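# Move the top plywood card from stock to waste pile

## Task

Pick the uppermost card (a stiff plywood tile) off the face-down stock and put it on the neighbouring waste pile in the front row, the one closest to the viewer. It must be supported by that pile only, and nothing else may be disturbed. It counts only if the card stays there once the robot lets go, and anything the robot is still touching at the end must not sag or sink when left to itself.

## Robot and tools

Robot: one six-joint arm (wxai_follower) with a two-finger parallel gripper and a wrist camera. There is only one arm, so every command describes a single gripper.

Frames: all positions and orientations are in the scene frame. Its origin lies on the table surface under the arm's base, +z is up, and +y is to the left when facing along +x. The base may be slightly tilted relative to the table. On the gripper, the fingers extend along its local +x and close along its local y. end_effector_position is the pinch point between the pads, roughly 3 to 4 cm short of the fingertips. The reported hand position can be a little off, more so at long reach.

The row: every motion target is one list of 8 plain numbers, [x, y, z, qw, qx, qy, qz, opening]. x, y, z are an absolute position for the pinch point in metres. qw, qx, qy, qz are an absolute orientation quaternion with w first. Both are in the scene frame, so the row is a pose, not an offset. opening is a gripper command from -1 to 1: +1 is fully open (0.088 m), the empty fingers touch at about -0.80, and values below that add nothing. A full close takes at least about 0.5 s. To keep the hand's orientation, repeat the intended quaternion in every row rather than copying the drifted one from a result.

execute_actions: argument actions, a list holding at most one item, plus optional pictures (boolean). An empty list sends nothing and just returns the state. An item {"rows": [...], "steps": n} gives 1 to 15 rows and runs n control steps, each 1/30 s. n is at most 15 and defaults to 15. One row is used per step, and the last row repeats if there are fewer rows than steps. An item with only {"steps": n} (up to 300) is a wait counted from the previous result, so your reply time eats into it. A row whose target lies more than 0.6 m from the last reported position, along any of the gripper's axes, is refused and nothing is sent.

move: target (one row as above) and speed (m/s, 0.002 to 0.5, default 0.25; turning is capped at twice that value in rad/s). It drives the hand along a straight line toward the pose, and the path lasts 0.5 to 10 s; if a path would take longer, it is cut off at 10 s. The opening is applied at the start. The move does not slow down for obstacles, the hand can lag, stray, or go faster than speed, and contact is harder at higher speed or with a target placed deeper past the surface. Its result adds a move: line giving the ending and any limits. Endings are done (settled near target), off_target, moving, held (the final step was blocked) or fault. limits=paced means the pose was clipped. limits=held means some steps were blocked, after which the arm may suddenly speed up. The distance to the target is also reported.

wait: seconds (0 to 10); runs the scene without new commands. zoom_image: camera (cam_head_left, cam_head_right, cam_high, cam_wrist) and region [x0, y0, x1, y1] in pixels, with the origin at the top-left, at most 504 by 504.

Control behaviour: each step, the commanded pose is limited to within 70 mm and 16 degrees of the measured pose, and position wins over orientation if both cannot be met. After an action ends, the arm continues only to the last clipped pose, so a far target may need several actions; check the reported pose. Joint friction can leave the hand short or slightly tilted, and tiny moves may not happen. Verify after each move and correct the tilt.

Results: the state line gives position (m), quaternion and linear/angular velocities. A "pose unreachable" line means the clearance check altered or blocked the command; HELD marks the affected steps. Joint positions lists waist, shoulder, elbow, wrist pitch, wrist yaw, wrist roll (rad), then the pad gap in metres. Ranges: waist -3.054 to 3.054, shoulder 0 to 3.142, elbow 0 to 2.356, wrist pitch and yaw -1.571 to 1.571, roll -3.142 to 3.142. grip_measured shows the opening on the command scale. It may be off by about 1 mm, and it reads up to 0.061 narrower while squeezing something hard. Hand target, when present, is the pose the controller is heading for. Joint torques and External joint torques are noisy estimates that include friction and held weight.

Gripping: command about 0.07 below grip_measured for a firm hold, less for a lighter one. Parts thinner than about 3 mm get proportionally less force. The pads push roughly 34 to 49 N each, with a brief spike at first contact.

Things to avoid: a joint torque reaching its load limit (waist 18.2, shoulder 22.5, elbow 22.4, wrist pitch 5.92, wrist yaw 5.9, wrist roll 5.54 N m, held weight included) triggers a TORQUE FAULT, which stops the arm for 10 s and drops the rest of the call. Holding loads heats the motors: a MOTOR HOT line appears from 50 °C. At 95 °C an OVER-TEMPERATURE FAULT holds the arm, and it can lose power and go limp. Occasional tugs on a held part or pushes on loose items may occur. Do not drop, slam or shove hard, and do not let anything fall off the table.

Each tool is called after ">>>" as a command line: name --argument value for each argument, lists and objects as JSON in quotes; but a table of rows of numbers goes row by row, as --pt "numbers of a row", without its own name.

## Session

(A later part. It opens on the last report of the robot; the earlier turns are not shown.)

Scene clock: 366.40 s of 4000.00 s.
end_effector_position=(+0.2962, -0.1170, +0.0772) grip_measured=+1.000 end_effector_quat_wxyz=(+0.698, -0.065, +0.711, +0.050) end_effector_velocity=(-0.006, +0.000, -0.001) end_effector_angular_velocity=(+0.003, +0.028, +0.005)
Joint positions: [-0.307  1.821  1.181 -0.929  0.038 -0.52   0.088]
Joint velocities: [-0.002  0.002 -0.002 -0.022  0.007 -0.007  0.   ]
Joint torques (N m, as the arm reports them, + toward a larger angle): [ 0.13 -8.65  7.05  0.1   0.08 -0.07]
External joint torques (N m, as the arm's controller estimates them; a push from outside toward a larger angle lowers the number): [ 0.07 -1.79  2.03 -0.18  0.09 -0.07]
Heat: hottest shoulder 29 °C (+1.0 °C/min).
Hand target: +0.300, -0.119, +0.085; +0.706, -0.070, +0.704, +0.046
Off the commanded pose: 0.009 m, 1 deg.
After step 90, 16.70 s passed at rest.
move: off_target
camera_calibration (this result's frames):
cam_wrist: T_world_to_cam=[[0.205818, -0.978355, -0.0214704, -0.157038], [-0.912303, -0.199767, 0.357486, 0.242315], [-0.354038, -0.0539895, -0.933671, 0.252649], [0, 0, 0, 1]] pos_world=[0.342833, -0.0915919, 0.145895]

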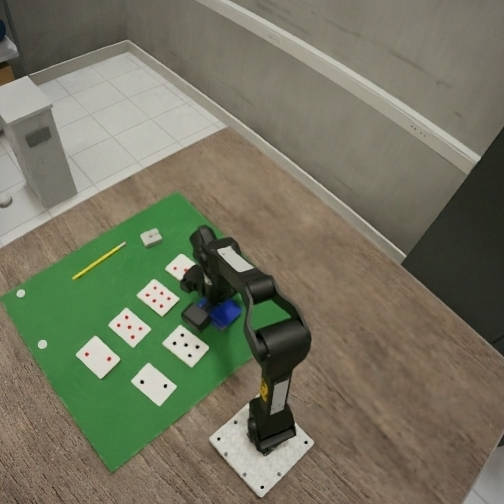

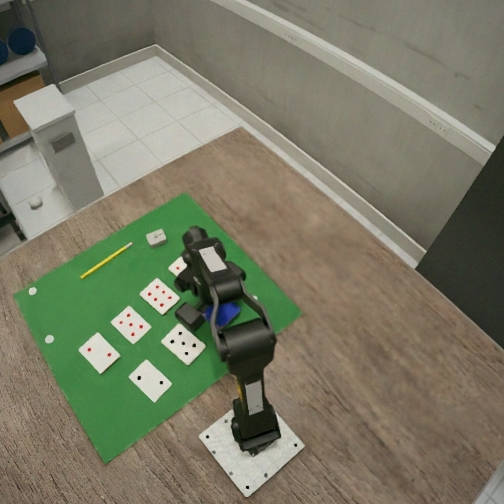

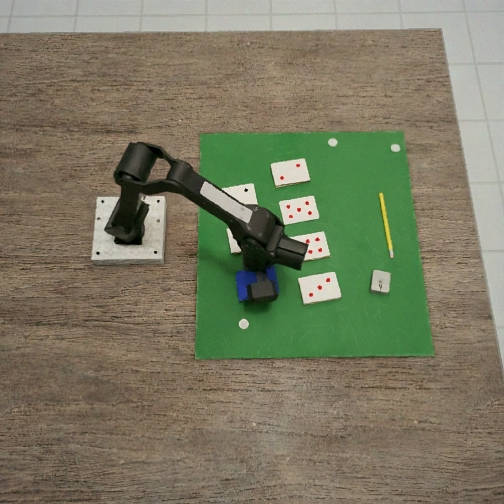

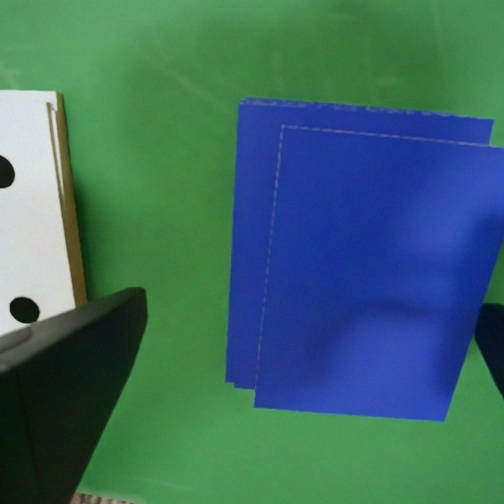

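>>> move --target '[0.2925, -0.1385, 0.082, 0.705, -0.0432, 0.7058, 0.0554, 1.0]' --speed 0.03

>>> move --target '[0.2925, -0.1385, 0.064, 0.705, -0.0432, 0.7058, 0.0554, 0.7]' --speed 0.012

Scene clock: 393.07 s of 4000.00 s.
end_effector_position=(+0.2902, -0.1364, +0.0822) grip_measured=+1.000 end_effector_quat_wxyz=(+0.705, -0.043, +0.706, +0.054) end_effector_velocity=(-0.000, -0.001, +0.001) end_effector_angular_velocity=(+0.008, -0.001, +0.015)
Joint positions: [-0.389  1.822  1.204 -0.953 -0.003 -0.577  0.088]
Joint velocities: [-0.007  0.002  0.007 -0.007 -0.007 -0.022  0.   ]
Joint torques (N m, as the arm reports them, + toward a larger angle): [-0.3  -5.81  6.96  0.07 -0.21 -0.24]
External joint torques (N m, as the arm's controller estimates them; a push from outside toward a larger angle lowers the number): [-0.38  1.18  1.81 -0.24 -0.16 -0.24]
Heat: hottest shoulder 31 °C (+3.1 °C/min).
Hand target: +0.293, -0.138, +0.082; +0.705, -0.043, +0.705, +0.056
Off the commanded pose: 0.003 m, 0 deg.
After step 90, 22.57 s passed at rest.
move: done
camera_calibration (this result's frames):
cam_wrist: T_world_to_cam=[[0.180607, -0.981952, -0.0561381, -0.164968], [-0.922239, -0.188909, 0.337326, 0.237168], [-0.341843, -0.00915054, -0.939713, 0.257216], [0, 0, 0, 1]] pos_world=[0.336447, -0.114834, 0.152445]

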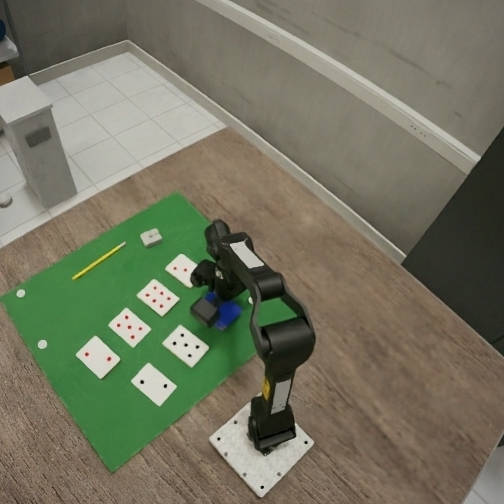

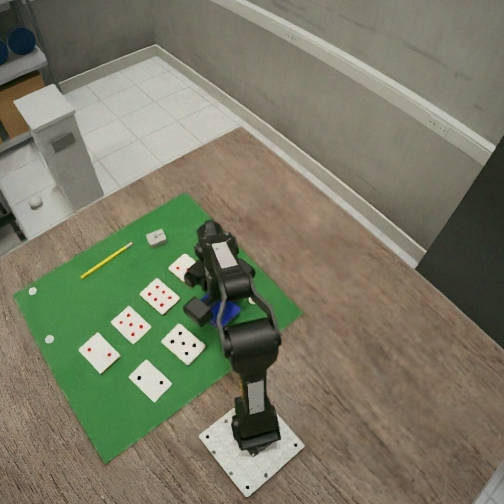

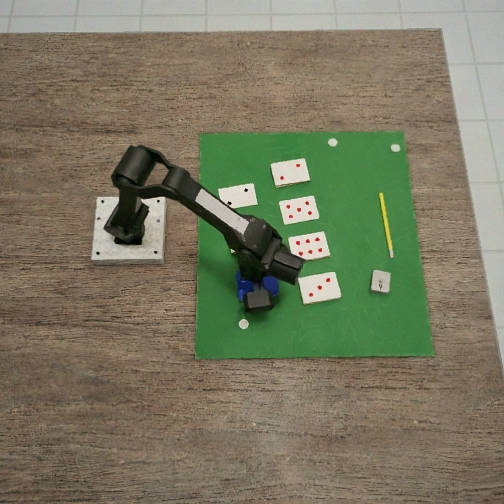

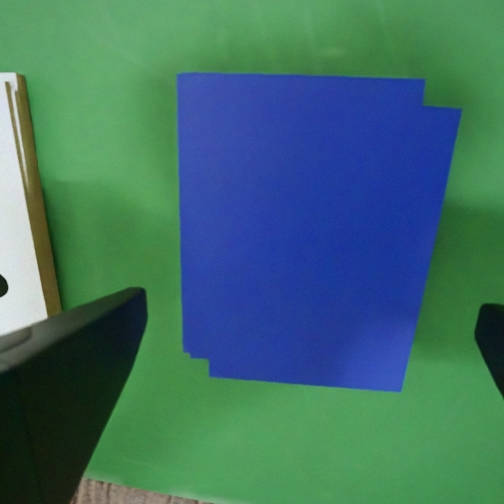

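Scene clock: 394.83 s of 4000.00 s.
end_effector_position=(+0.2951, -0.1390, +0.0693) grip_measured=+0.703 end_effector_quat_wxyz=(+0.709, -0.046, +0.701, +0.051) end_effector_velocity=(+0.000, +0.003, -0.002) end_effector_angular_velocity=(+0.021, -0.007, +0.005)
Joint positions: [-0.391  1.849  1.184 -0.89  -0.003 -0.578  0.073]
Joint velocities: [-0.002  0.002 -0.007  0.007 -0.022 -0.007 -0.   ]
Joint torques (N m, as the arm reports them, + toward a larger angle): [-0.37 -5.79  4.2   0.31 -0.12 -0.19]
External joint torques (N m, as the arm's controller estimates them; a push from outside toward a larger angle lowers the number): [-0.46  1.28 -0.82 -0.01 -0.06 -0.19]
Heat: hottest shoulder 31 °C (+3.0 °C/min).
Hand target: +0.292, -0.138, +0.064; +0.705, -0.043, +0.706, +0.055
Off the commanded pose: 0.006 m, 1 deg.
move: done
camera_calibration (this result's frames):
cam_wrist: T_world_to_cam=[[0.181577, -0.982252, -0.0470174, -0.170136], [-0.926883, -0.186922, 0.325496, 0.248087], [-0.328508, -0.0155229, -0.944374, 0.242263], [0, 0, 0, 1]] pos_world=[0.340426, -0.116983, 0.140036]

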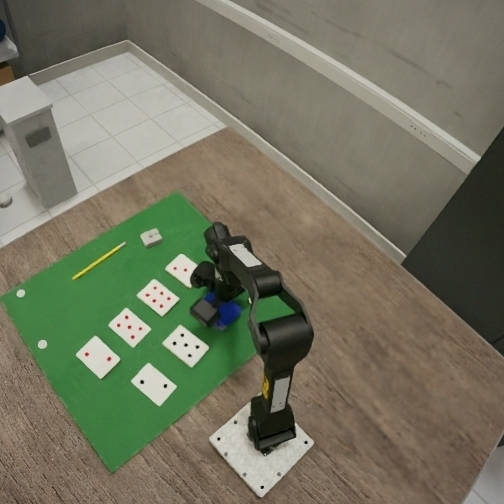

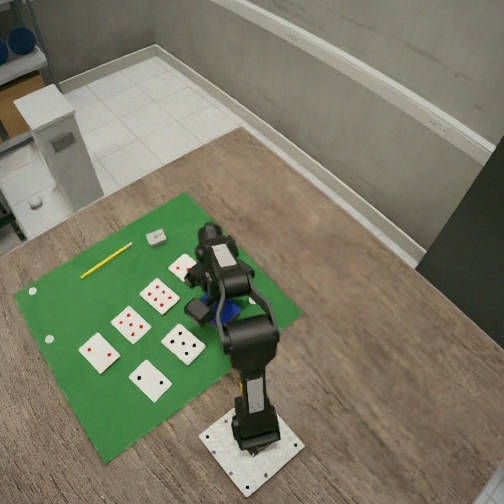

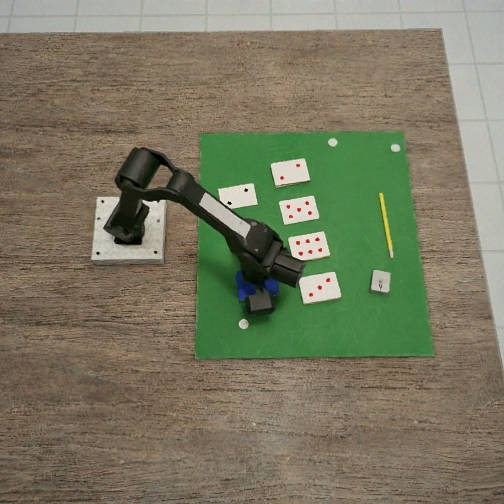

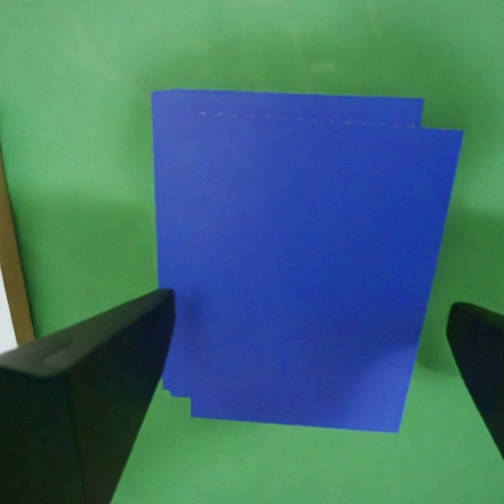

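>>> execute_actions --actions '[{"rows":[[0.2925,-0.1385,0.0637,0.705,-0.0432,0.7058,0.0554,0.62],[0.2925,-0.1385,0.0634,0.705,-0.0432,0.7058,0.0554,0.62],[0.2925,-0.1385,0.0631,0.705,-0.0432,0.7058,0.0554,0.62],[0.2925,-0.1385,0.0628,0.705,-0.0432,0.7058,0.0554,0.62],[0.2925,-0.1385,0.0625,0.705,-0.0432,0.7058,0.0554,0.62],[0.2925,-0.1385,0.0622,0.705,-0.0432,0.7058,0.0554,0.62],[0.2925,-0.1385,0.0619,0.705,-0.0432,0.7058,0.0554,0.62],[0.2925,-0.1385,0.0616,0.705,-0.0432,0.7058,0.0554,0.62],[0.2925,-0.1385,0.0613,0.705,-0.0432,0.7058,0.0554,0.62],[0.2925,-0.1385,0.0610,0.705,-0.0432,0.7058,0.0554,0.62],[0.2925,-0.1385,0.0607,0.705,-0.0432,0.7058,0.0554,0.62],[0.2925,-0.1385,0.0604,0.705,-0.0432,0.7058,0.0554,0.62]],"steps":15}]'

Scene clock: 413.07 s of 4000.00 s.
end_effector_position=(+0.2954, -0.1391, +0.0658) grip_measured=+0.625 end_effector_quat_wxyz=(+0.709, -0.046, +0.701, +0.051) end_effector_velocity=(-0.003, +0.007, -0.003) end_effector_angular_velocity=(+0.042, +0.004, +0.020)
Joint positions: [-0.391  1.856  1.178 -0.877 -0.003 -0.579  0.07 ]
Joint velocities: [-0.002  0.002 -0.012 -0.007 -0.037 -0.022 -0.001]
Joint torques (N m, as the arm reports them, + toward a larger angle): [-0.3  -6.1   4.29  0.39 -0.16 -0.22]
External joint torques (N m, as the arm's controller estimates them; a push from outside toward a larger angle lowers the number): [-0.39  1.04 -0.7   0.08 -0.11 -0.22]
Heat: hottest shoulder 30 °C (+2.0 °C/min).
Hand target: +0.292, -0.138, +0.060; +0.705, -0.043, +0.706, +0.056
Off the commanded pose: 0.006 m, 1 deg.
Steps of this call (steps 1 to 90: nothing new was sent; then 14.73 s passed at rest; steps 91 to 105: all 15 steps of this action). Readings (end_effector_position):
91: (+0.2953, -0.1391, +0.0691)
92: (+0.2954, -0.1391, +0.0690)
94: (+0.2955, -0.1392, +0.0686)
98: (+0.2955, -0.1392, +0.0677)
105: the state above
camera_calibration (this result's frames):
cam_wrist: T_world_to_cam=[[0.181951, -0.982183, -0.0470128, -0.170517], [-0.926813, -0.187274, 0.325494, 0.249343], [-0.328499, -0.015652, -0.944375, 0.239059], [0, 0, 0, 1]] pos_world=[0.34065, -0.117042, 0.136585]

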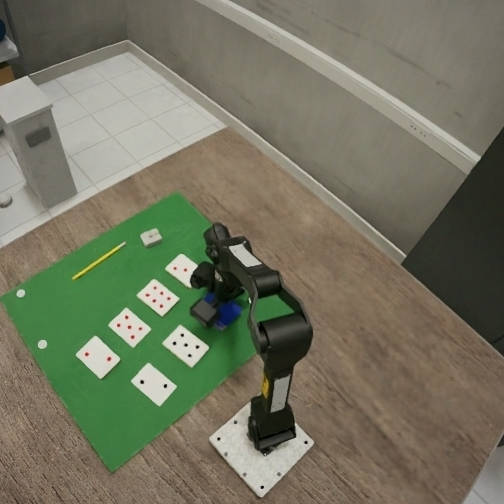

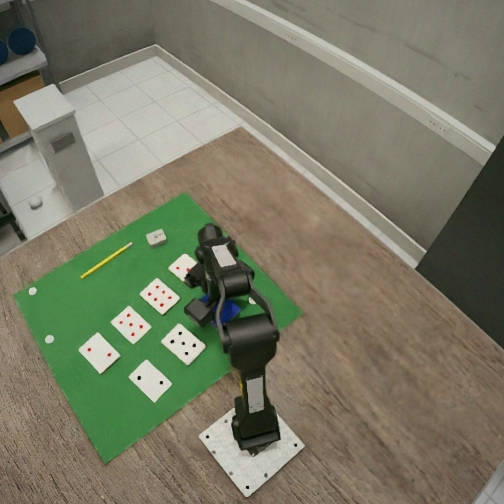

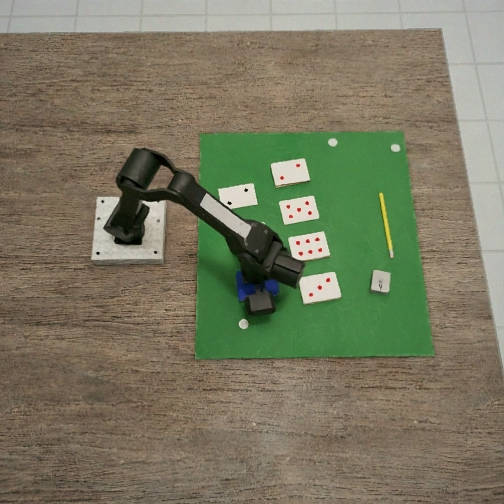

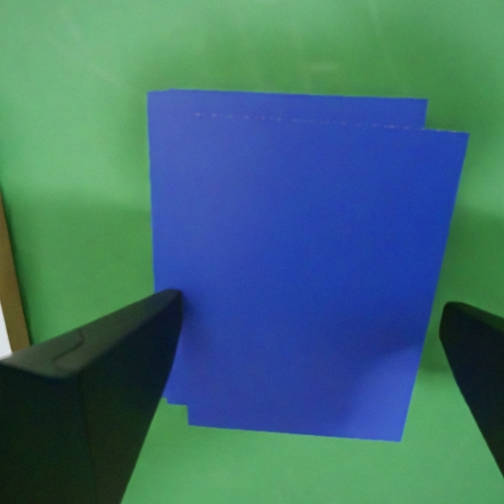

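>>> execute_actions --actions '[{"rows":[[0.2925,-0.1385,0.0602,0.705,-0.0432,0.7058,0.0554,0.6],[0.2925,-0.1385,0.0600,0.705,-0.0432,0.7058,0.0554,0.6],[0.2925,-0.1385,0.0598,0.705,-0.0432,0.7058,0.0554,0.6],[0.2925,-0.1385,0.0596,0.705,-0.0432,0.7058,0.0554,0.6],[0.2925,-0.1385,0.0594,0.705,-0.0432,0.7058,0.0554,0.6],[0.2925,-0.1385,0.0592,0.705,-0.0432,0.7058,0.0554,0.6],[0.2925,-0.1385,0.0590,0.705,-0.0432,0.7058,0.0554,0.6]],"steps":15}]' --pictures false

Scene clock: 426.60 s of 4000.00 s.
end_effector_position=(+0.2956, -0.1392, +0.0642) grip_measured=+0.604 end_effector_quat_wxyz=(+0.710, -0.046, +0.701, +0.051) end_effector_velocity=(-0.000, -0.002, -0.001) end_effector_angular_velocity=(-0.008, +0.001, -0.010)
Joint positions: [-0.391  1.858  1.175 -0.87  -0.003 -0.579  0.069]
Joint velocities: [-0.002  0.002 -0.002  0.007  0.007  0.007 -0.001]
Joint torques (N m, as the arm reports them, + toward a larger angle): [-0.27 -5.67  4.29  0.34 -0.15 -0.22]
External joint torques (N m, as the arm's controller estimates them; a push from outside toward a larger angle lowers the number): [-0.32  1.37 -0.64  0.04 -0.11 -0.22]
Heat: hottest shoulder 29 °C (+0.0 °C/min).
Hand target: +0.292, -0.138, +0.059; +0.705, -0.043, +0.706, +0.055
Off the commanded pose: 0.006 m, 1 deg.
Steps of this call (steps 1 to 90: nothing new was sent; then 10.03 s passed at rest; steps 91 to 105: all 15 steps of this action). Readings (end_effector_position):
91: (+0.2955, -0.1392, +0.0655)
92: (+0.2956, -0.1392, +0.0655)
94: (+0.2957, -0.1392, +0.0653)
98: (+0.2956, -0.1392, +0.0646)
105: the state above

Now close gradually.

>>> execute_actions --actions '[{"rows":[[0.2925,-0.1385,0.0590,0.705,-0.0432,0.7058,0.0554,0.58],[0.2925,-0.1385,0.0590,0.705,-0.0432,0.7058,0.0554,0.56],[0.2925,-0.1385,0.0590,0.705,-0.0432,0.7058,0.0554,0.54],[0.2925,-0.1385,0.0590,0.705,-0.0432,0.7058,0.0554,0.52],[0.2925,-0.1385,0.0590,0.705,-0.0432,0.7058,0.0554,0.50],[0.2925,-0.1385,0.0590,0.705,-0.0432,0.7058,0.0554,0.48],[0.2925,-0.1385,0.0590,0.705,-0.0432,0.7058,0.0554,0.46],[0.2925,-0.1385,0.0590,0.705,-0.0432,0.7058,0.0554,0.44]],"steps":15}]'

Scene clock: 435.20 s of 4000.00 s.
end_effector_position=(+0.2956, -0.1393, +0.0642) grip_measured=+0.464 end_effector_quat_wxyz=(+0.710, -0.046, +0.701, +0.051) end_effector_velocity=(+0.003, +0.001, +0.001) end_effector_angular_velocity=(+0.001, -0.014, +0.010)
Joint positions: [-0.391  1.858  1.175 -0.87  -0.003 -0.579  0.062]
Joint velocities: [ 0.002 -0.002  0.002  0.007 -0.007 -0.007 -0.003]
Joint torques (N m, as the arm reports them, + toward a larger angle): [-0.2  -5.79  4.15  0.3  -0.13 -0.26]
External joint torques (N m, as the arm's controller estimates them; a push from outside toward a larger angle lowers the number): [-0.3   1.34 -0.86 -0.02 -0.08 -0.26]
Heat: hottest shoulder 29 °C (-1.0 °C/min).
Hand target: +0.292, -0.138, +0.059; +0.705, -0.043, +0.706, +0.055
Off the commanded pose: 0.006 m, 1 deg.
Steps of this call (steps 1 to 90: nothing new was sent; then 5.10 s passed at rest; steps 91 to 105: all 15 steps of this action). Readings (end_effector_position):
91: (+0.2956, -0.1392, +0.0642)
92: (+0.2956, -0.1392, +0.0642)
94: (+0.2956, -0.1392, +0.0642)
98: (+0.2956, -0.1392, +0.0642)
105: the state above
camera_calibration (this result's frames):
cam_wrist: T_world_to_cam=[[0.181615, -0.982277, -0.0463437, -0.170786], [-0.927221, -0.186752, 0.324631, 0.250239], [-0.327532, -0.0159869, -0.944705, 0.237302], [0, 0, 0, 1]] pos_world=[0.340769, -0.117233, 0.13503]

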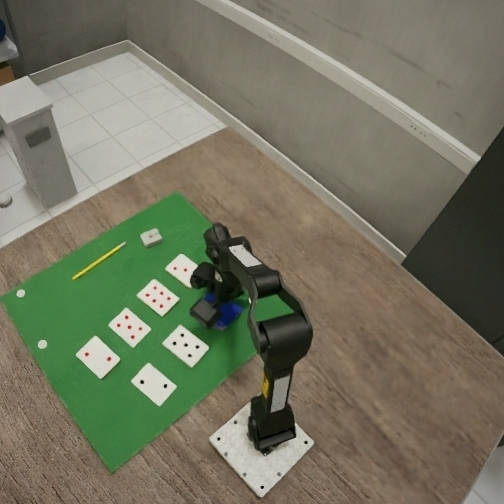

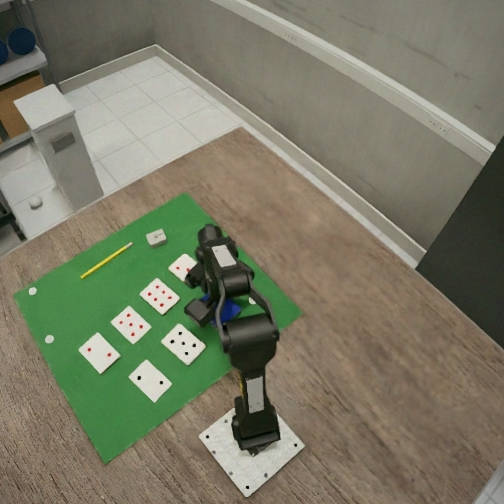

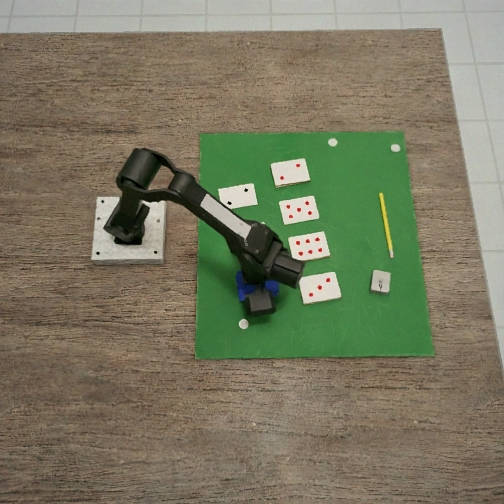

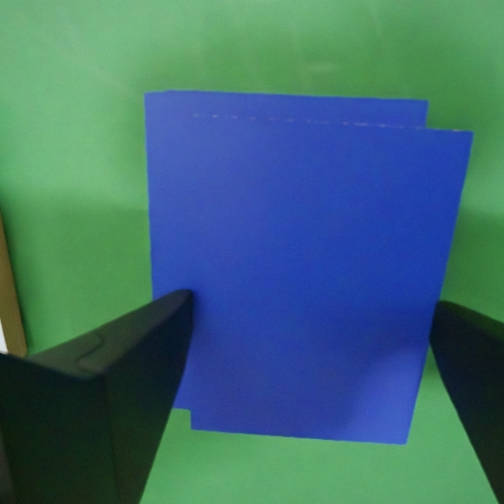

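>>> execute_actions --actions '[{"rows":[[0.2925,-0.1385,0.0590,0.705,-0.0432,0.7058,0.0554,0.42],[0.2925,-0.1385,0.0590,0.705,-0.0432,0.7058,0.0554,0.40],[0.2925,-0.1385,0.0590,0.705,-0.0432,0.7058,0.0554,0.38]],"steps":12}]'

Scene clock: 443.73 s of 4000.00 s.
end_effector_position=(+0.2956, -0.1393, +0.0642) grip_measured=+0.461 end_effector_quat_wxyz=(+0.710, -0.046, +0.701, +0.051) end_effector_velocity=(-0.001, +0.002, +0.002) end_effector_angular_velocity=(+0.008, -0.001, +0.010)
Joint positions: [-0.391  1.858  1.175 -0.87  -0.003 -0.579  0.062]
Joint velocities: [ 0.002 -0.007 -0.002 -0.007 -0.007 -0.007 -0.   ]
Joint torques (N m, as the arm reports them, + toward a larger angle): [-0.27 -5.82  4.15  0.37 -0.13 -0.19]
External joint torques (N m, as the arm's controller estimates them; a push from outside toward a larger angle lowers the number): [-0.39  1.3  -0.8   0.08 -0.07 -0.19]
Heat: hottest shoulder 29 °C (-2.0 °C/min).
Hand target: +0.292, -0.138, +0.059; +0.705, -0.043, +0.706, +0.055
Off the commanded pose: 0.006 m, 1 deg.
Steps of this call (steps 1 to 90: nothing new was sent; then 5.13 s passed at rest; steps 91 to 102: all 12 steps of this action). Readings (end_effector_position):
91: (+0.2956, -0.1393, +0.0642)
92: (+0.2956, -0.1393, +0.0642)
94: (+0.2956, -0.1393, +0.0642)
98: (+0.2956, -0.1393, +0.0642)
102: the state above
camera_calibration (this result's frames):
cam_wrist: T_world_to_cam=[[0.181615, -0.982277, -0.0463437, -0.170786], [-0.927221, -0.186752, 0.324631, 0.250239], [-0.327532, -0.0159869, -0.944705, 0.237302], [0, 0, 0, 1]] pos_world=[0.340769, -0.117233, 0.13503]

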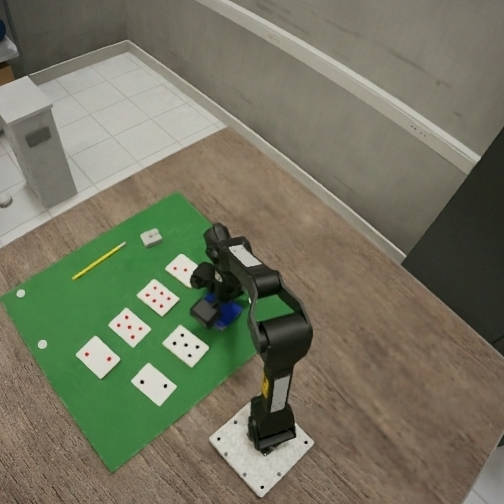

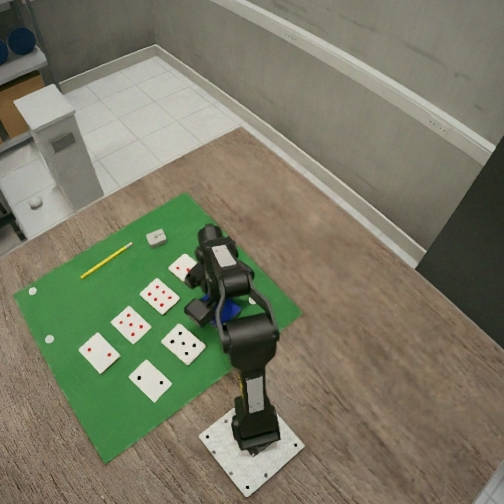

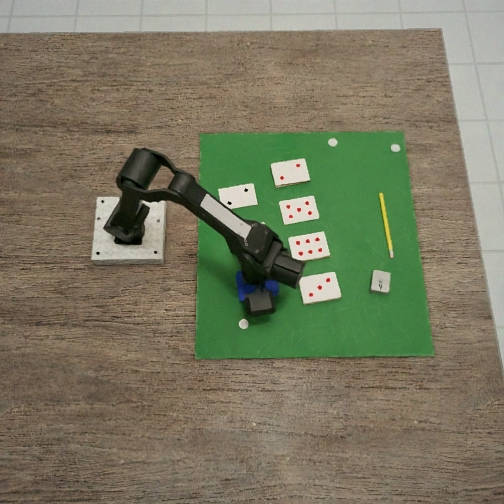

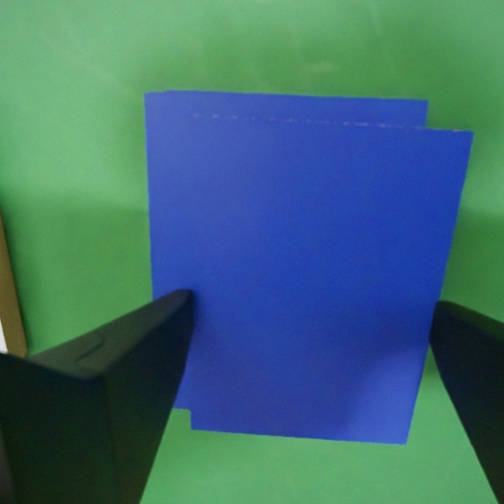

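>>> move --target '[0.2975, -0.1402, 0.0887, 0.734, -0.0599, 0.6756, 0.0374, 0.38]' --speed 0.02

Scene clock: 466.40 s of 4000.00 s.
end_effector_position=(+0.2990, -0.1411, +0.0856) grip_measured=+0.461 end_effector_quat_wxyz=(+0.731, -0.058, +0.679, +0.039) end_effector_velocity=(-0.001, +0.003, +0.002) end_effector_angular_velocity=(+0.019, -0.007, +0.021)
Joint positions: [-0.391  1.786  1.17  -0.867 -0.003 -0.579  0.062]
Joint velocities: [-0.002 -0.007 -0.002 -0.007 -0.022 -0.022 -0.   ]
Joint torques (N m, as the arm reports them, + toward a larger angle): [ 0.19 -8.58  4.34  0.45 -0.04 -0.04]
External joint torques (N m, as the arm's controller estimates them; a push from outside toward a larger angle lowers the number): [ 0.12 -1.75 -0.88  0.02  0.01 -0.05]
Heat: hottest shoulder 29 °C (-1.0 °C/min).
Hand target: +0.298, -0.140, +0.088; +0.734, -0.060, +0.675, +0.038
Off the commanded pose: 0.004 m, 1 deg.
After step 90, 17.43 s passed at rest.
move: done
camera_calibration (this result's frames):
cam_wrist: T_world_to_cam=[[0.182647, -0.983166, -0.00486401, -0.176208], [-0.946417, -0.177156, 0.270019, 0.257927], [-0.266335, -0.0447148, -0.962843, 0.237774], [0, 0, 0, 1]] pos_world=[0.339618, -0.116917, 0.158437]

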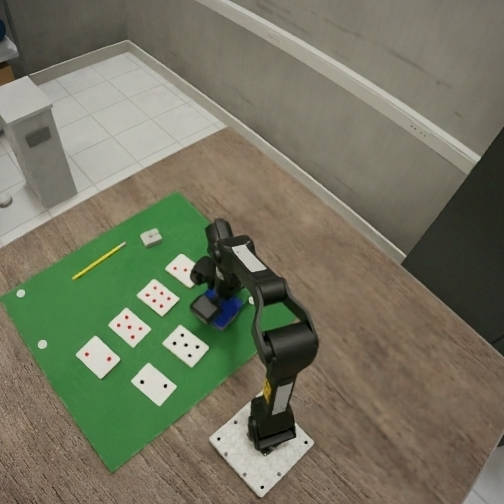

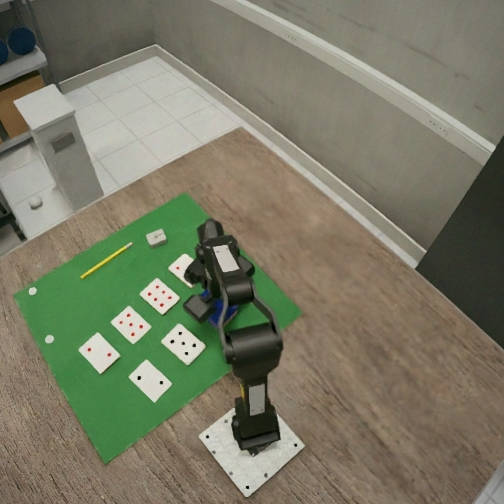

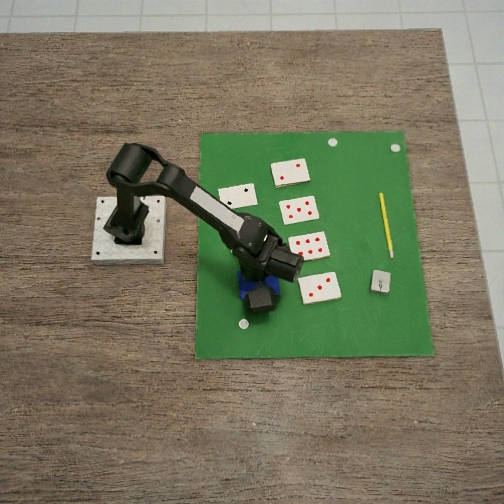

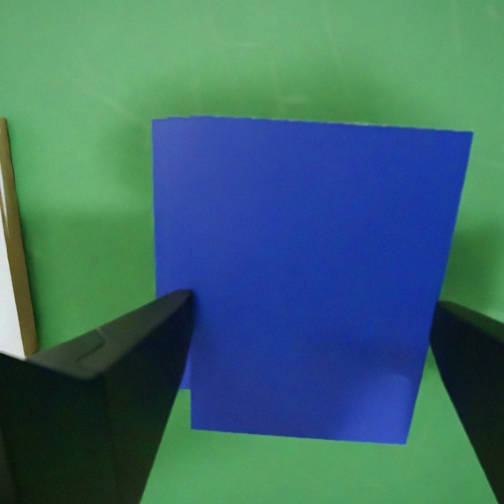

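>>> move --target '[0.2736, -0.008, 0.088, 0.7039, -0.064, 0.7039, 0.0715, 0.38]' --speed 0.06

>>> move --target '[0.2736, -0.008, 0.055, 0.7039, -0.064, 0.7039, 0.0715, 0.38]' --speed 0.02

Scene clock: 480.77 s of 4000.00 s.
end_effector_position=(+0.2767, -0.0102, +0.0870) grip_measured=+0.453 end_effector_quat_wxyz=(+0.702, -0.067, +0.706, +0.071) end_effector_velocity=(+0.001, +0.003, +0.000) end_effector_angular_velocity=(+0.007, -0.008, -0.015)
Joint positions: [ 0.02   1.662  1.027 -0.937  0.007 -0.225  0.061]
Joint velocities: [ 0.007 -0.002 -0.002  0.007 -0.007  0.022 -0.   ]
Joint torques (N m, as the arm reports them, + toward a larger angle): [ 0.51 -7.2   4.44  0.12  0.13  0.19]
External joint torques (N m, as the arm's controller estimates them; a push from outside toward a larger angle lowers the number): [ 0.42 -1.42 -0.66 -0.19  0.15  0.19]
Heat: hottest shoulder 30 °C (+0.0 °C/min).
Hand target: +0.274, -0.009, +0.089; +0.703, -0.067, +0.705, +0.069
Off the commanded pose: 0.004 m, 0 deg.
After step 130, 7.47 s passed at rest.
move: done
camera_calibration (this result's frames):
cam_wrist: T_world_to_cam=[[0.236805, -0.970401, -0.0473901, -0.0545063], [-0.909058, -0.23852, 0.341645, 0.242426], [-0.342836, -0.0378228, -0.938634, 0.258134], [0, 0, 0, 1]] pos_world=[0.321784, 0.0146937, 0.156887]

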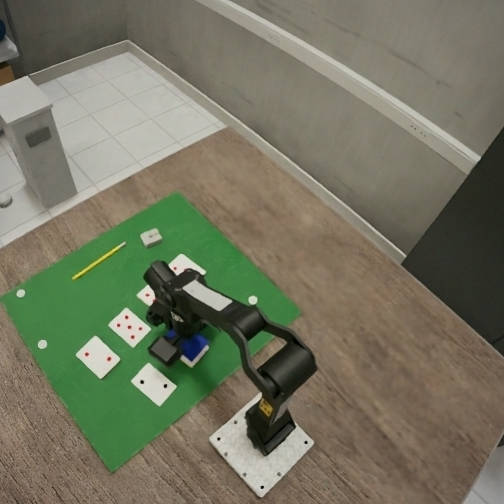

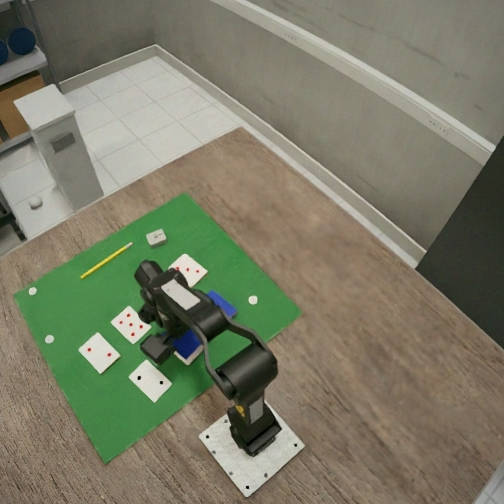

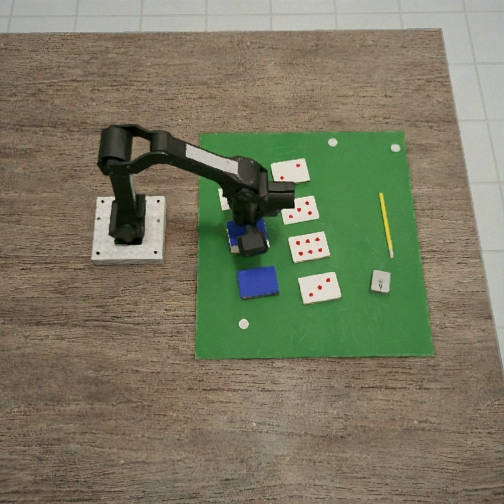

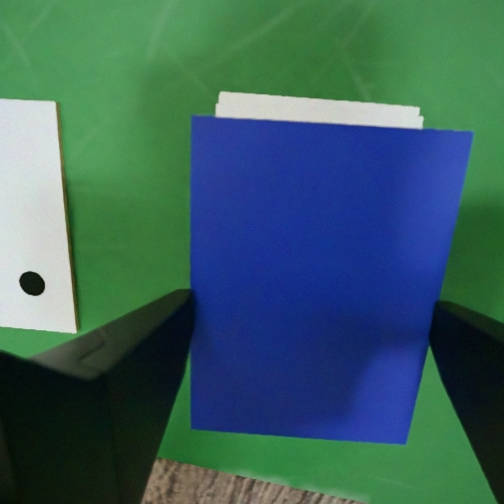

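Scene clock: 482.63 s of 4000.00 s.
end_effector_position=(+0.2762, -0.0095, +0.0595) grip_measured=+0.453 end_effector_quat_wxyz=(+0.709, -0.067, +0.699, +0.070) end_effector_velocity=(-0.001, +0.000, -0.001) end_effector_angular_velocity=(+0.007, -0.003, +0.020)
Joint positions: [ 0.02   1.694  0.941 -0.8    0.005 -0.225  0.061]
Joint velocities: [-0.002 -0.002 -0.007  0.007 -0.007 -0.022 -0.   ]
Joint torques (N m, as the arm reports them, + toward a larger angle): [ 0.46 -4.9   4.18  0.32 -0.13  0.16]
External joint torques (N m, as the arm's controller estimates them; a push from outside toward a larger angle lowers the number): [ 0.37  0.92 -0.71 -0.02 -0.1   0.16]
Heat: hottest shoulder 30 °C (+0.0 °C/min).
Hand target: +0.273, -0.008, +0.055; +0.704, -0.064, +0.704, +0.071
Off the commanded pose: 0.005 m, 1 deg.
move: done
camera_calibration (this result's frames):
cam_wrist: T_world_to_cam=[[0.237106, -0.970485, -0.0440396, -0.0553756], [-0.91569, -0.238401, 0.323539, 0.25447], [-0.324489, -0.0363866, -0.945189, 0.22754], [0, 0, 0, 1]] pos_world=[0.31998, 0.015204, 0.130298]

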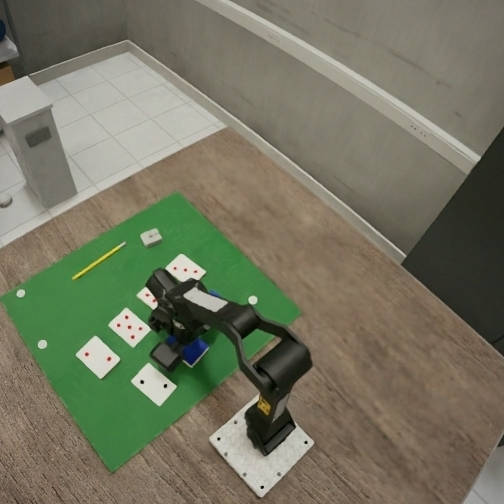

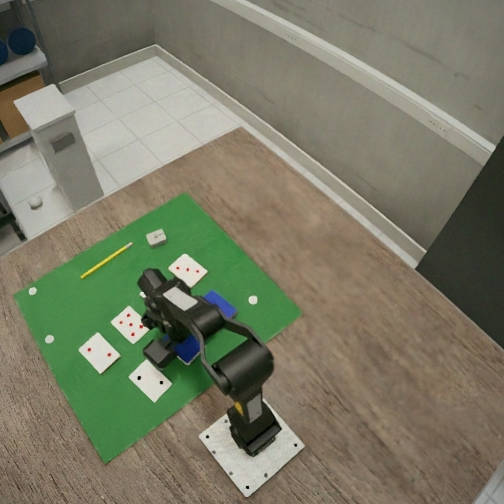

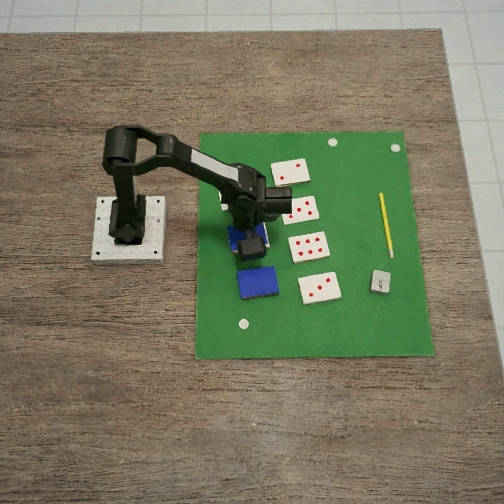

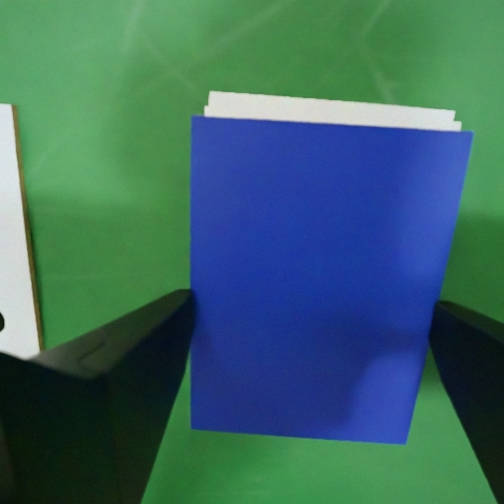

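>>> execute_actions --actions '[{"rows":[[0.2737,-0.0085,0.0547,0.7039,-0.064,0.7039,0.0715,0.38],[0.2738,-0.009,0.0544,0.7039,-0.064,0.7039,0.0715,0.38],[0.2739,-0.0095,0.0541,0.7039,-0.064,0.7039,0.0715,0.38],[0.2740,-0.010,0.0538,0.7039,-0.064,0.7039,0.0715,0.38],[0.2741,-0.0105,0.0535,0.7039,-0.064,0.7039,0.0715,0.38],[0.2742,-0.011,0.0532,0.7039,-0.064,0.7039,0.0715,0.38],[0.2743,-0.0115,0.0529,0.7039,-0.064,0.7039,0.0715,0.38],[0.2744,-0.012,0.0526,0.7039,-0.064,0.7039,0.0715,0.38],[0.2745,-0.012,0.0523,0.7039,-0.064,0.7039,0.0715,0.38],[0.2746,-0.012,0.0520,0.7039,-0.064,0.7039,0.0715,0.38],[0.2747,-0.012,0.0517,0.7039,-0.064,0.7039,0.0715,0.38],[0.2748,-0.012,0.0514,0.7039,-0.064,0.7039,0.0715,0.38]],"steps":15}]'

Scene clock: 503.47 s of 4000.00 s.
end_effector_position=(+0.2776, -0.0116, +0.0559) grip_measured=+0.453 end_effector_quat_wxyz=(+0.709, -0.065, +0.699, +0.069) end_effector_velocity=(-0.003, -0.003, -0.005) end_effector_angular_velocity=(-0.007, +0.012, +0.015)
Joint positions: [ 0.012  1.706  0.94  -0.786  0.004 -0.228  0.061]
Joint velocities: [-0.007  0.007 -0.012  0.007  0.007 -0.022 -0.001]
Joint torques (N m, as the arm reports them, + toward a larger angle): [-0.19 -4.59  4.08  0.33 -0.16 -0.22]
External joint torques (N m, as the arm's controller estimates them; a push from outside toward a larger angle lowers the number): [-0.25  1.28 -0.74  0.   -0.14 -0.22]
Heat: hottest shoulder 29 °C (+0.0 °C/min).
Hand target: +0.275, -0.012, +0.052; +0.704, -0.064, +0.704, +0.071
Off the commanded pose: 0.005 m, 1 deg.
Steps of this call (steps 1 to 90: nothing new was sent; then 17.33 s passed at rest; steps 91 to 105: all 15 steps of this action). Readings (end_effector_position):
91: (+0.2763, -0.0095, +0.0591)
92: (+0.2764, -0.0095, +0.0590)
94: (+0.2766, -0.0095, +0.0586)
98: (+0.2770, -0.0101, +0.0577)
105: the state above
camera_calibration (this result's frames):
cam_wrist: T_world_to_cam=[[0.232311, -0.971618, -0.0446167, -0.0564651], [-0.916967, -0.23408, 0.323075, 0.256866], [-0.324349, -0.0341418, -0.945321, 0.224579], [0, 0, 0, 1]] pos_world=[0.321497, 0.0129323, 0.126793]

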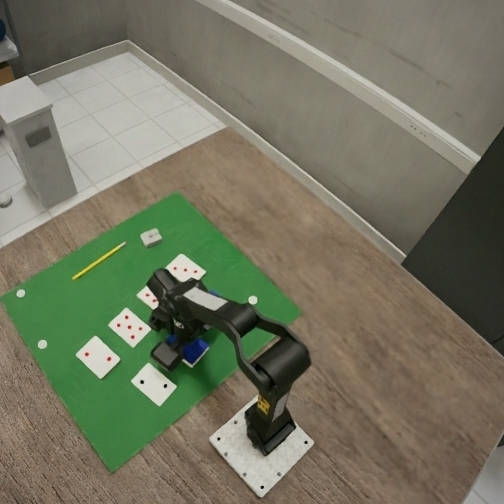

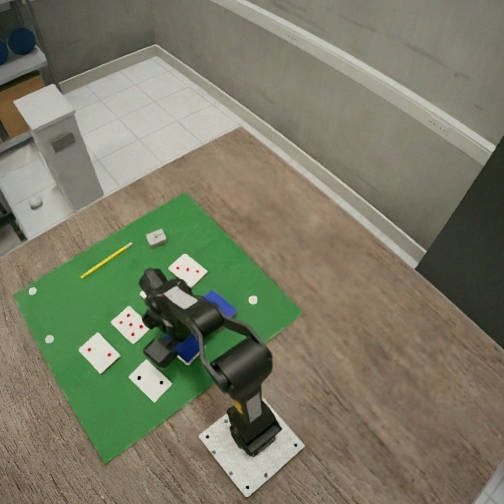

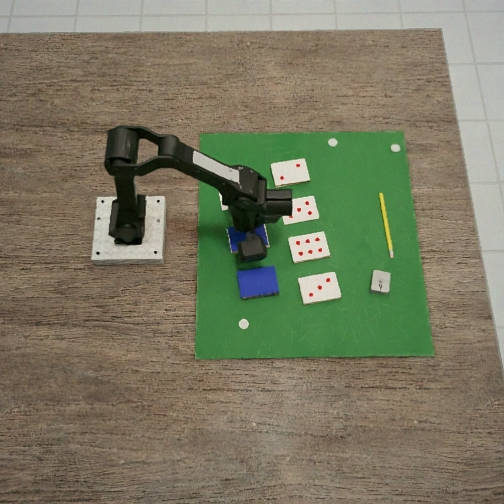

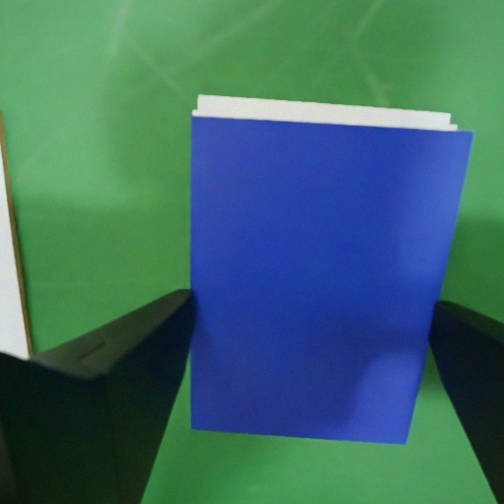

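>>> execute_actions --actions '[{"rows":[[0.2749,-0.012,0.0512,0.7039,-0.064,0.7039,0.0715,0.38],[0.2750,-0.012,0.0510,0.7039,-0.064,0.7039,0.0715,0.38],[0.2750,-0.012,0.0508,0.7039,-0.064,0.7039,0.0715,0.38],[0.2751,-0.012,0.0506,0.7039,-0.064,0.7039,0.0715,0.38],[0.2752,-0.012,0.0504,0.7039,-0.064,0.7039,0.0715,0.38],[0.2752,-0.012,0.0502,0.7039,-0.064,0.7039,0.0715,0.38],[0.2753,-0.012,0.0500,0.7039,-0.064,0.7039,0.0715,0.38],[0.2754,-0.012,0.0498,0.7039,-0.064,0.7039,0.0715,0.38],[0.2754,-0.012,0.0496,0.7039,-0.064,0.7039,0.0715,0.38],[0.2755,-0.012,0.0494,0.7039,-0.064,0.7039,0.0715,0.38]],"steps":15}]' --pictures false

Scene clock: 512.90 s of 4000.00 s.
end_effector_position=(+0.2783, -0.0118, +0.0537) grip_measured=+0.453 end_effector_quat_wxyz=(+0.709, -0.065, +0.699, +0.069) end_effector_velocity=(-0.003, -0.001, -0.001) end_effector_angular_velocity=(+0.008, +0.012, +0.000)
Joint positions: [ 0.011  1.713  0.938 -0.777  0.004 -0.229  0.061]
Joint velocities: [-0.007  0.002 -0.002 -0.007 -0.007 -0.007 -0.   ]
Joint torques (N m, as the arm reports them, + toward a larger angle): [-0.29 -4.53  3.85  0.39 -0.07 -0.25]
External joint torques (N m, as the arm's controller estimates them; a push from outside toward a larger angle lowers the number): [-0.34  1.33 -0.94  0.06 -0.05 -0.25]
Heat: hottest shoulder 28 °C (-1.0 °C/min).
Hand target: +0.275, -0.012, +0.050; +0.704, -0.064, +0.704, +0.071
Off the commanded pose: 0.005 m, 1 deg.
Steps of this call (steps 1 to 90: nothing new was sent; then 5.93 s passed at rest; steps 91 to 105: all 15 steps of this action). Readings (end_effector_position):
91: (+0.2778, -0.0118, +0.0556)
92: (+0.2779, -0.0118, +0.0555)
94: (+0.2780, -0.0118, +0.0553)
98: (+0.2782, -0.0118, +0.0546)
105: the state above

>>> execute_actions --actions '[{"rows":[[0.2755,-0.012,0.0492,0.7039,-0.064,0.7039,0.0715,0.38],[0.2755,-0.012,0.0490,0.7039,-0.064,0.7039,0.0715,0.38],[0.2755,-0.012,0.0488,0.7039,-0.064,0.7039,0.0715,0.38],[0.2755,-0.012,0.0486,0.7039,-0.064,0.7039,0.0715,0.38],[0.2755,-0.012,0.0484,0.7039,-0.064,0.7039,0.0715,0.38],[0.2755,-0.012,0.0482,0.7039,-0.064,0.7039,0.0715,0.38],[0.2755,-0.012,0.0480,0.7039,-0.064,0.7039,0.0715,0.38],[0.2755,-0.012,0.0478,0.7039,-0.064,0.7039,0.0715,0.38]],"steps":15}]' --pictures false

Scene clock: 522.80 s of 4000.00 s.
end_effector_position=(+0.2787, -0.0118, +0.0521) grip_measured=+0.453 end_effector_quat_wxyz=(+0.709, -0.065, +0.699, +0.069) end_effector_velocity=(-0.003, +0.001, -0.001) end_effector_angular_velocity=(+0.008, +0.012, -0.010)
Joint positions: [ 0.011  1.717  0.935 -0.77   0.004 -0.229  0.061]
Joint velocities: [-0.002  0.002 -0.002 -0.007 -0.007  0.007 -0.   ]
Joint torques (N m, as the arm reports them, + toward a larger angle): [-0.29 -4.75  4.19  0.35 -0.13 -0.19]
External joint torques (N m, as the arm's controller estimates them; a push from outside toward a larger angle lowers the number): [-0.33  1.09 -0.54  0.02 -0.11 -0.19]
Heat: hottest shoulder 28 °C (-1.0 °C/min).
Hand target: +0.275, -0.012, +0.048; +0.704, -0.064, +0.704, +0.071
Off the commanded pose: 0.005 m, 1 deg.
Steps of this call (steps 1 to 90: nothing new was sent; then 6.40 s passed at rest; steps 91 to 105: all 15 steps of this action). Readings (end_effector_position):
91: (+0.2786, -0.0118, +0.0536)
92: (+0.2786, -0.0118, +0.0535)
94: (+0.2787, -0.0118, +0.0533)
98: (+0.2787, -0.0118, +0.0527)
105: the state above

>>> execute_actions --actions '[{"rows":[[0.2755,-0.012,0.0476,0.7039,-0.064,0.7039,0.0715,0.38],[0.2755,-0.012,0.0474,0.7039,-0.064,0.7039,0.0715,0.38],[0.2755,-0.012,0.0472,0.7039,-0.064,0.7039,0.0715,0.38],[0.2755,-0.012,0.0470,0.7039,-0.064,0.7039,0.0715,0.38],[0.2755,-0.012,0.0468,0.7039,-0.064,0.7039,0.0715,0.38],[0.2755,-0.012,0.0466,0.7039,-0.064,0.7039,0.0715,0.38],[0.2755,-0.012,0.0464,0.7039,-0.064,0.7039,0.0715,0.38],[0.2755,-0.012,0.0462,0.7039,-0.064,0.7039,0.0715,0.38]],"steps":15}]'

Scene clock: 534.67 s of 4000.00 s.
end_effector_position=(+0.2787, -0.0117, +0.0512) grip_measured=+0.453 end_effector_quat_wxyz=(+0.709, -0.065, +0.699, +0.069) end_effector_velocity=(-0.003, +0.001, -0.001) end_effector_angular_velocity=(+0.008, +0.012, -0.010)
Joint positions: [ 0.011  1.719  0.933 -0.765  0.004 -0.229  0.061]
Joint velocities: [-0.002  0.002 -0.002 -0.007 -0.007  0.007 -0.   ]
Joint torques (N m, as the arm reports them, + toward a larger angle): [-0.36 -4.44  3.93  0.5  -0.11 -0.16]
External joint torques (N m, as the arm's controller estimates them; a push from outside toward a larger angle lowers the number): [-0.44  1.42 -0.84  0.17 -0.08 -0.16]
Heat: hottest shoulder 28 °C (-2.0 °C/min).
Hand target: +0.275, -0.012, +0.046; +0.704, -0.064, +0.704, +0.072
Off the commanded pose: 0.006 m, 1 deg.
Steps of this call (steps 1 to 90: nothing new was sent; then 8.37 s passed at rest; steps 91 to 105: all 15 steps of this action). Readings (end_effector_position):
91: (+0.2787, -0.0118, +0.0519)
92: (+0.2787, -0.0118, +0.0519)
94: (+0.2788, -0.0118, +0.0518)
98: (+0.2787, -0.0117, +0.0513)
105: the state above
camera_calibration (this result's frames):
cam_wrist: T_world_to_cam=[[0.233096, -0.971428, -0.0446494, -0.0572728], [-0.917165, -0.234872, 0.321938, 0.259449], [-0.323226, -0.0340915, -0.945707, 0.220097], [0, 0, 0, 1]] pos_world=[0.322449, 0.0128044, 0.122064]

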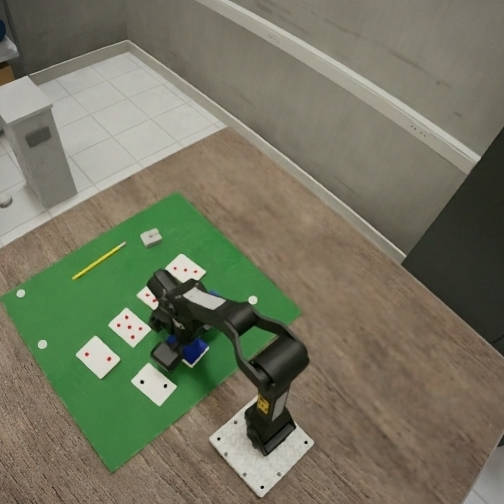

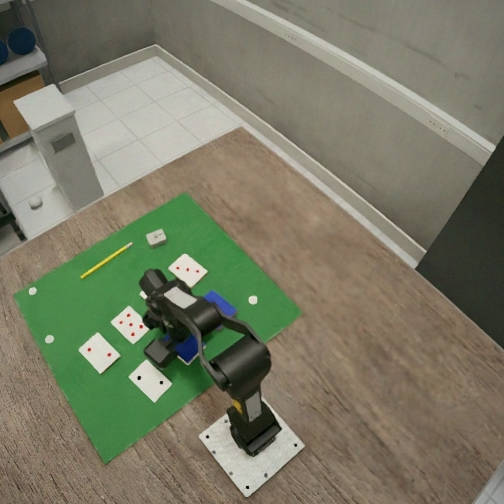

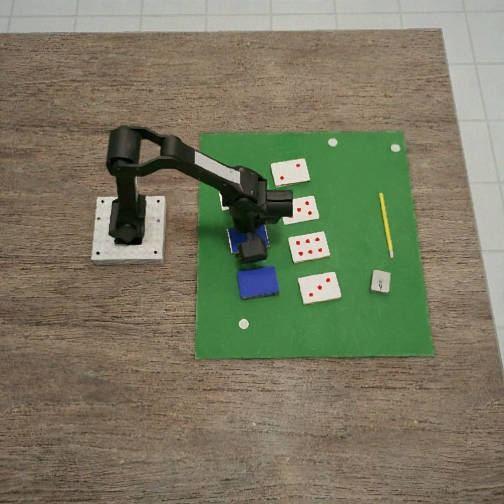

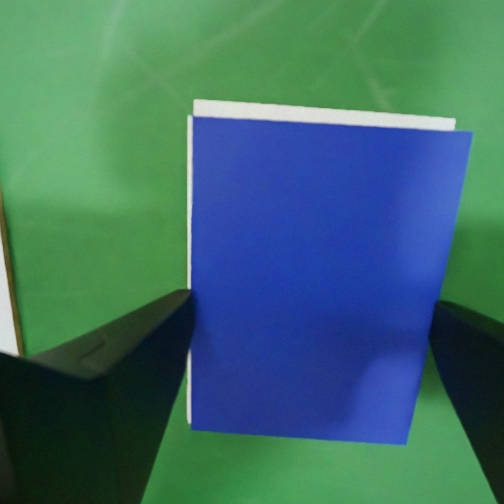

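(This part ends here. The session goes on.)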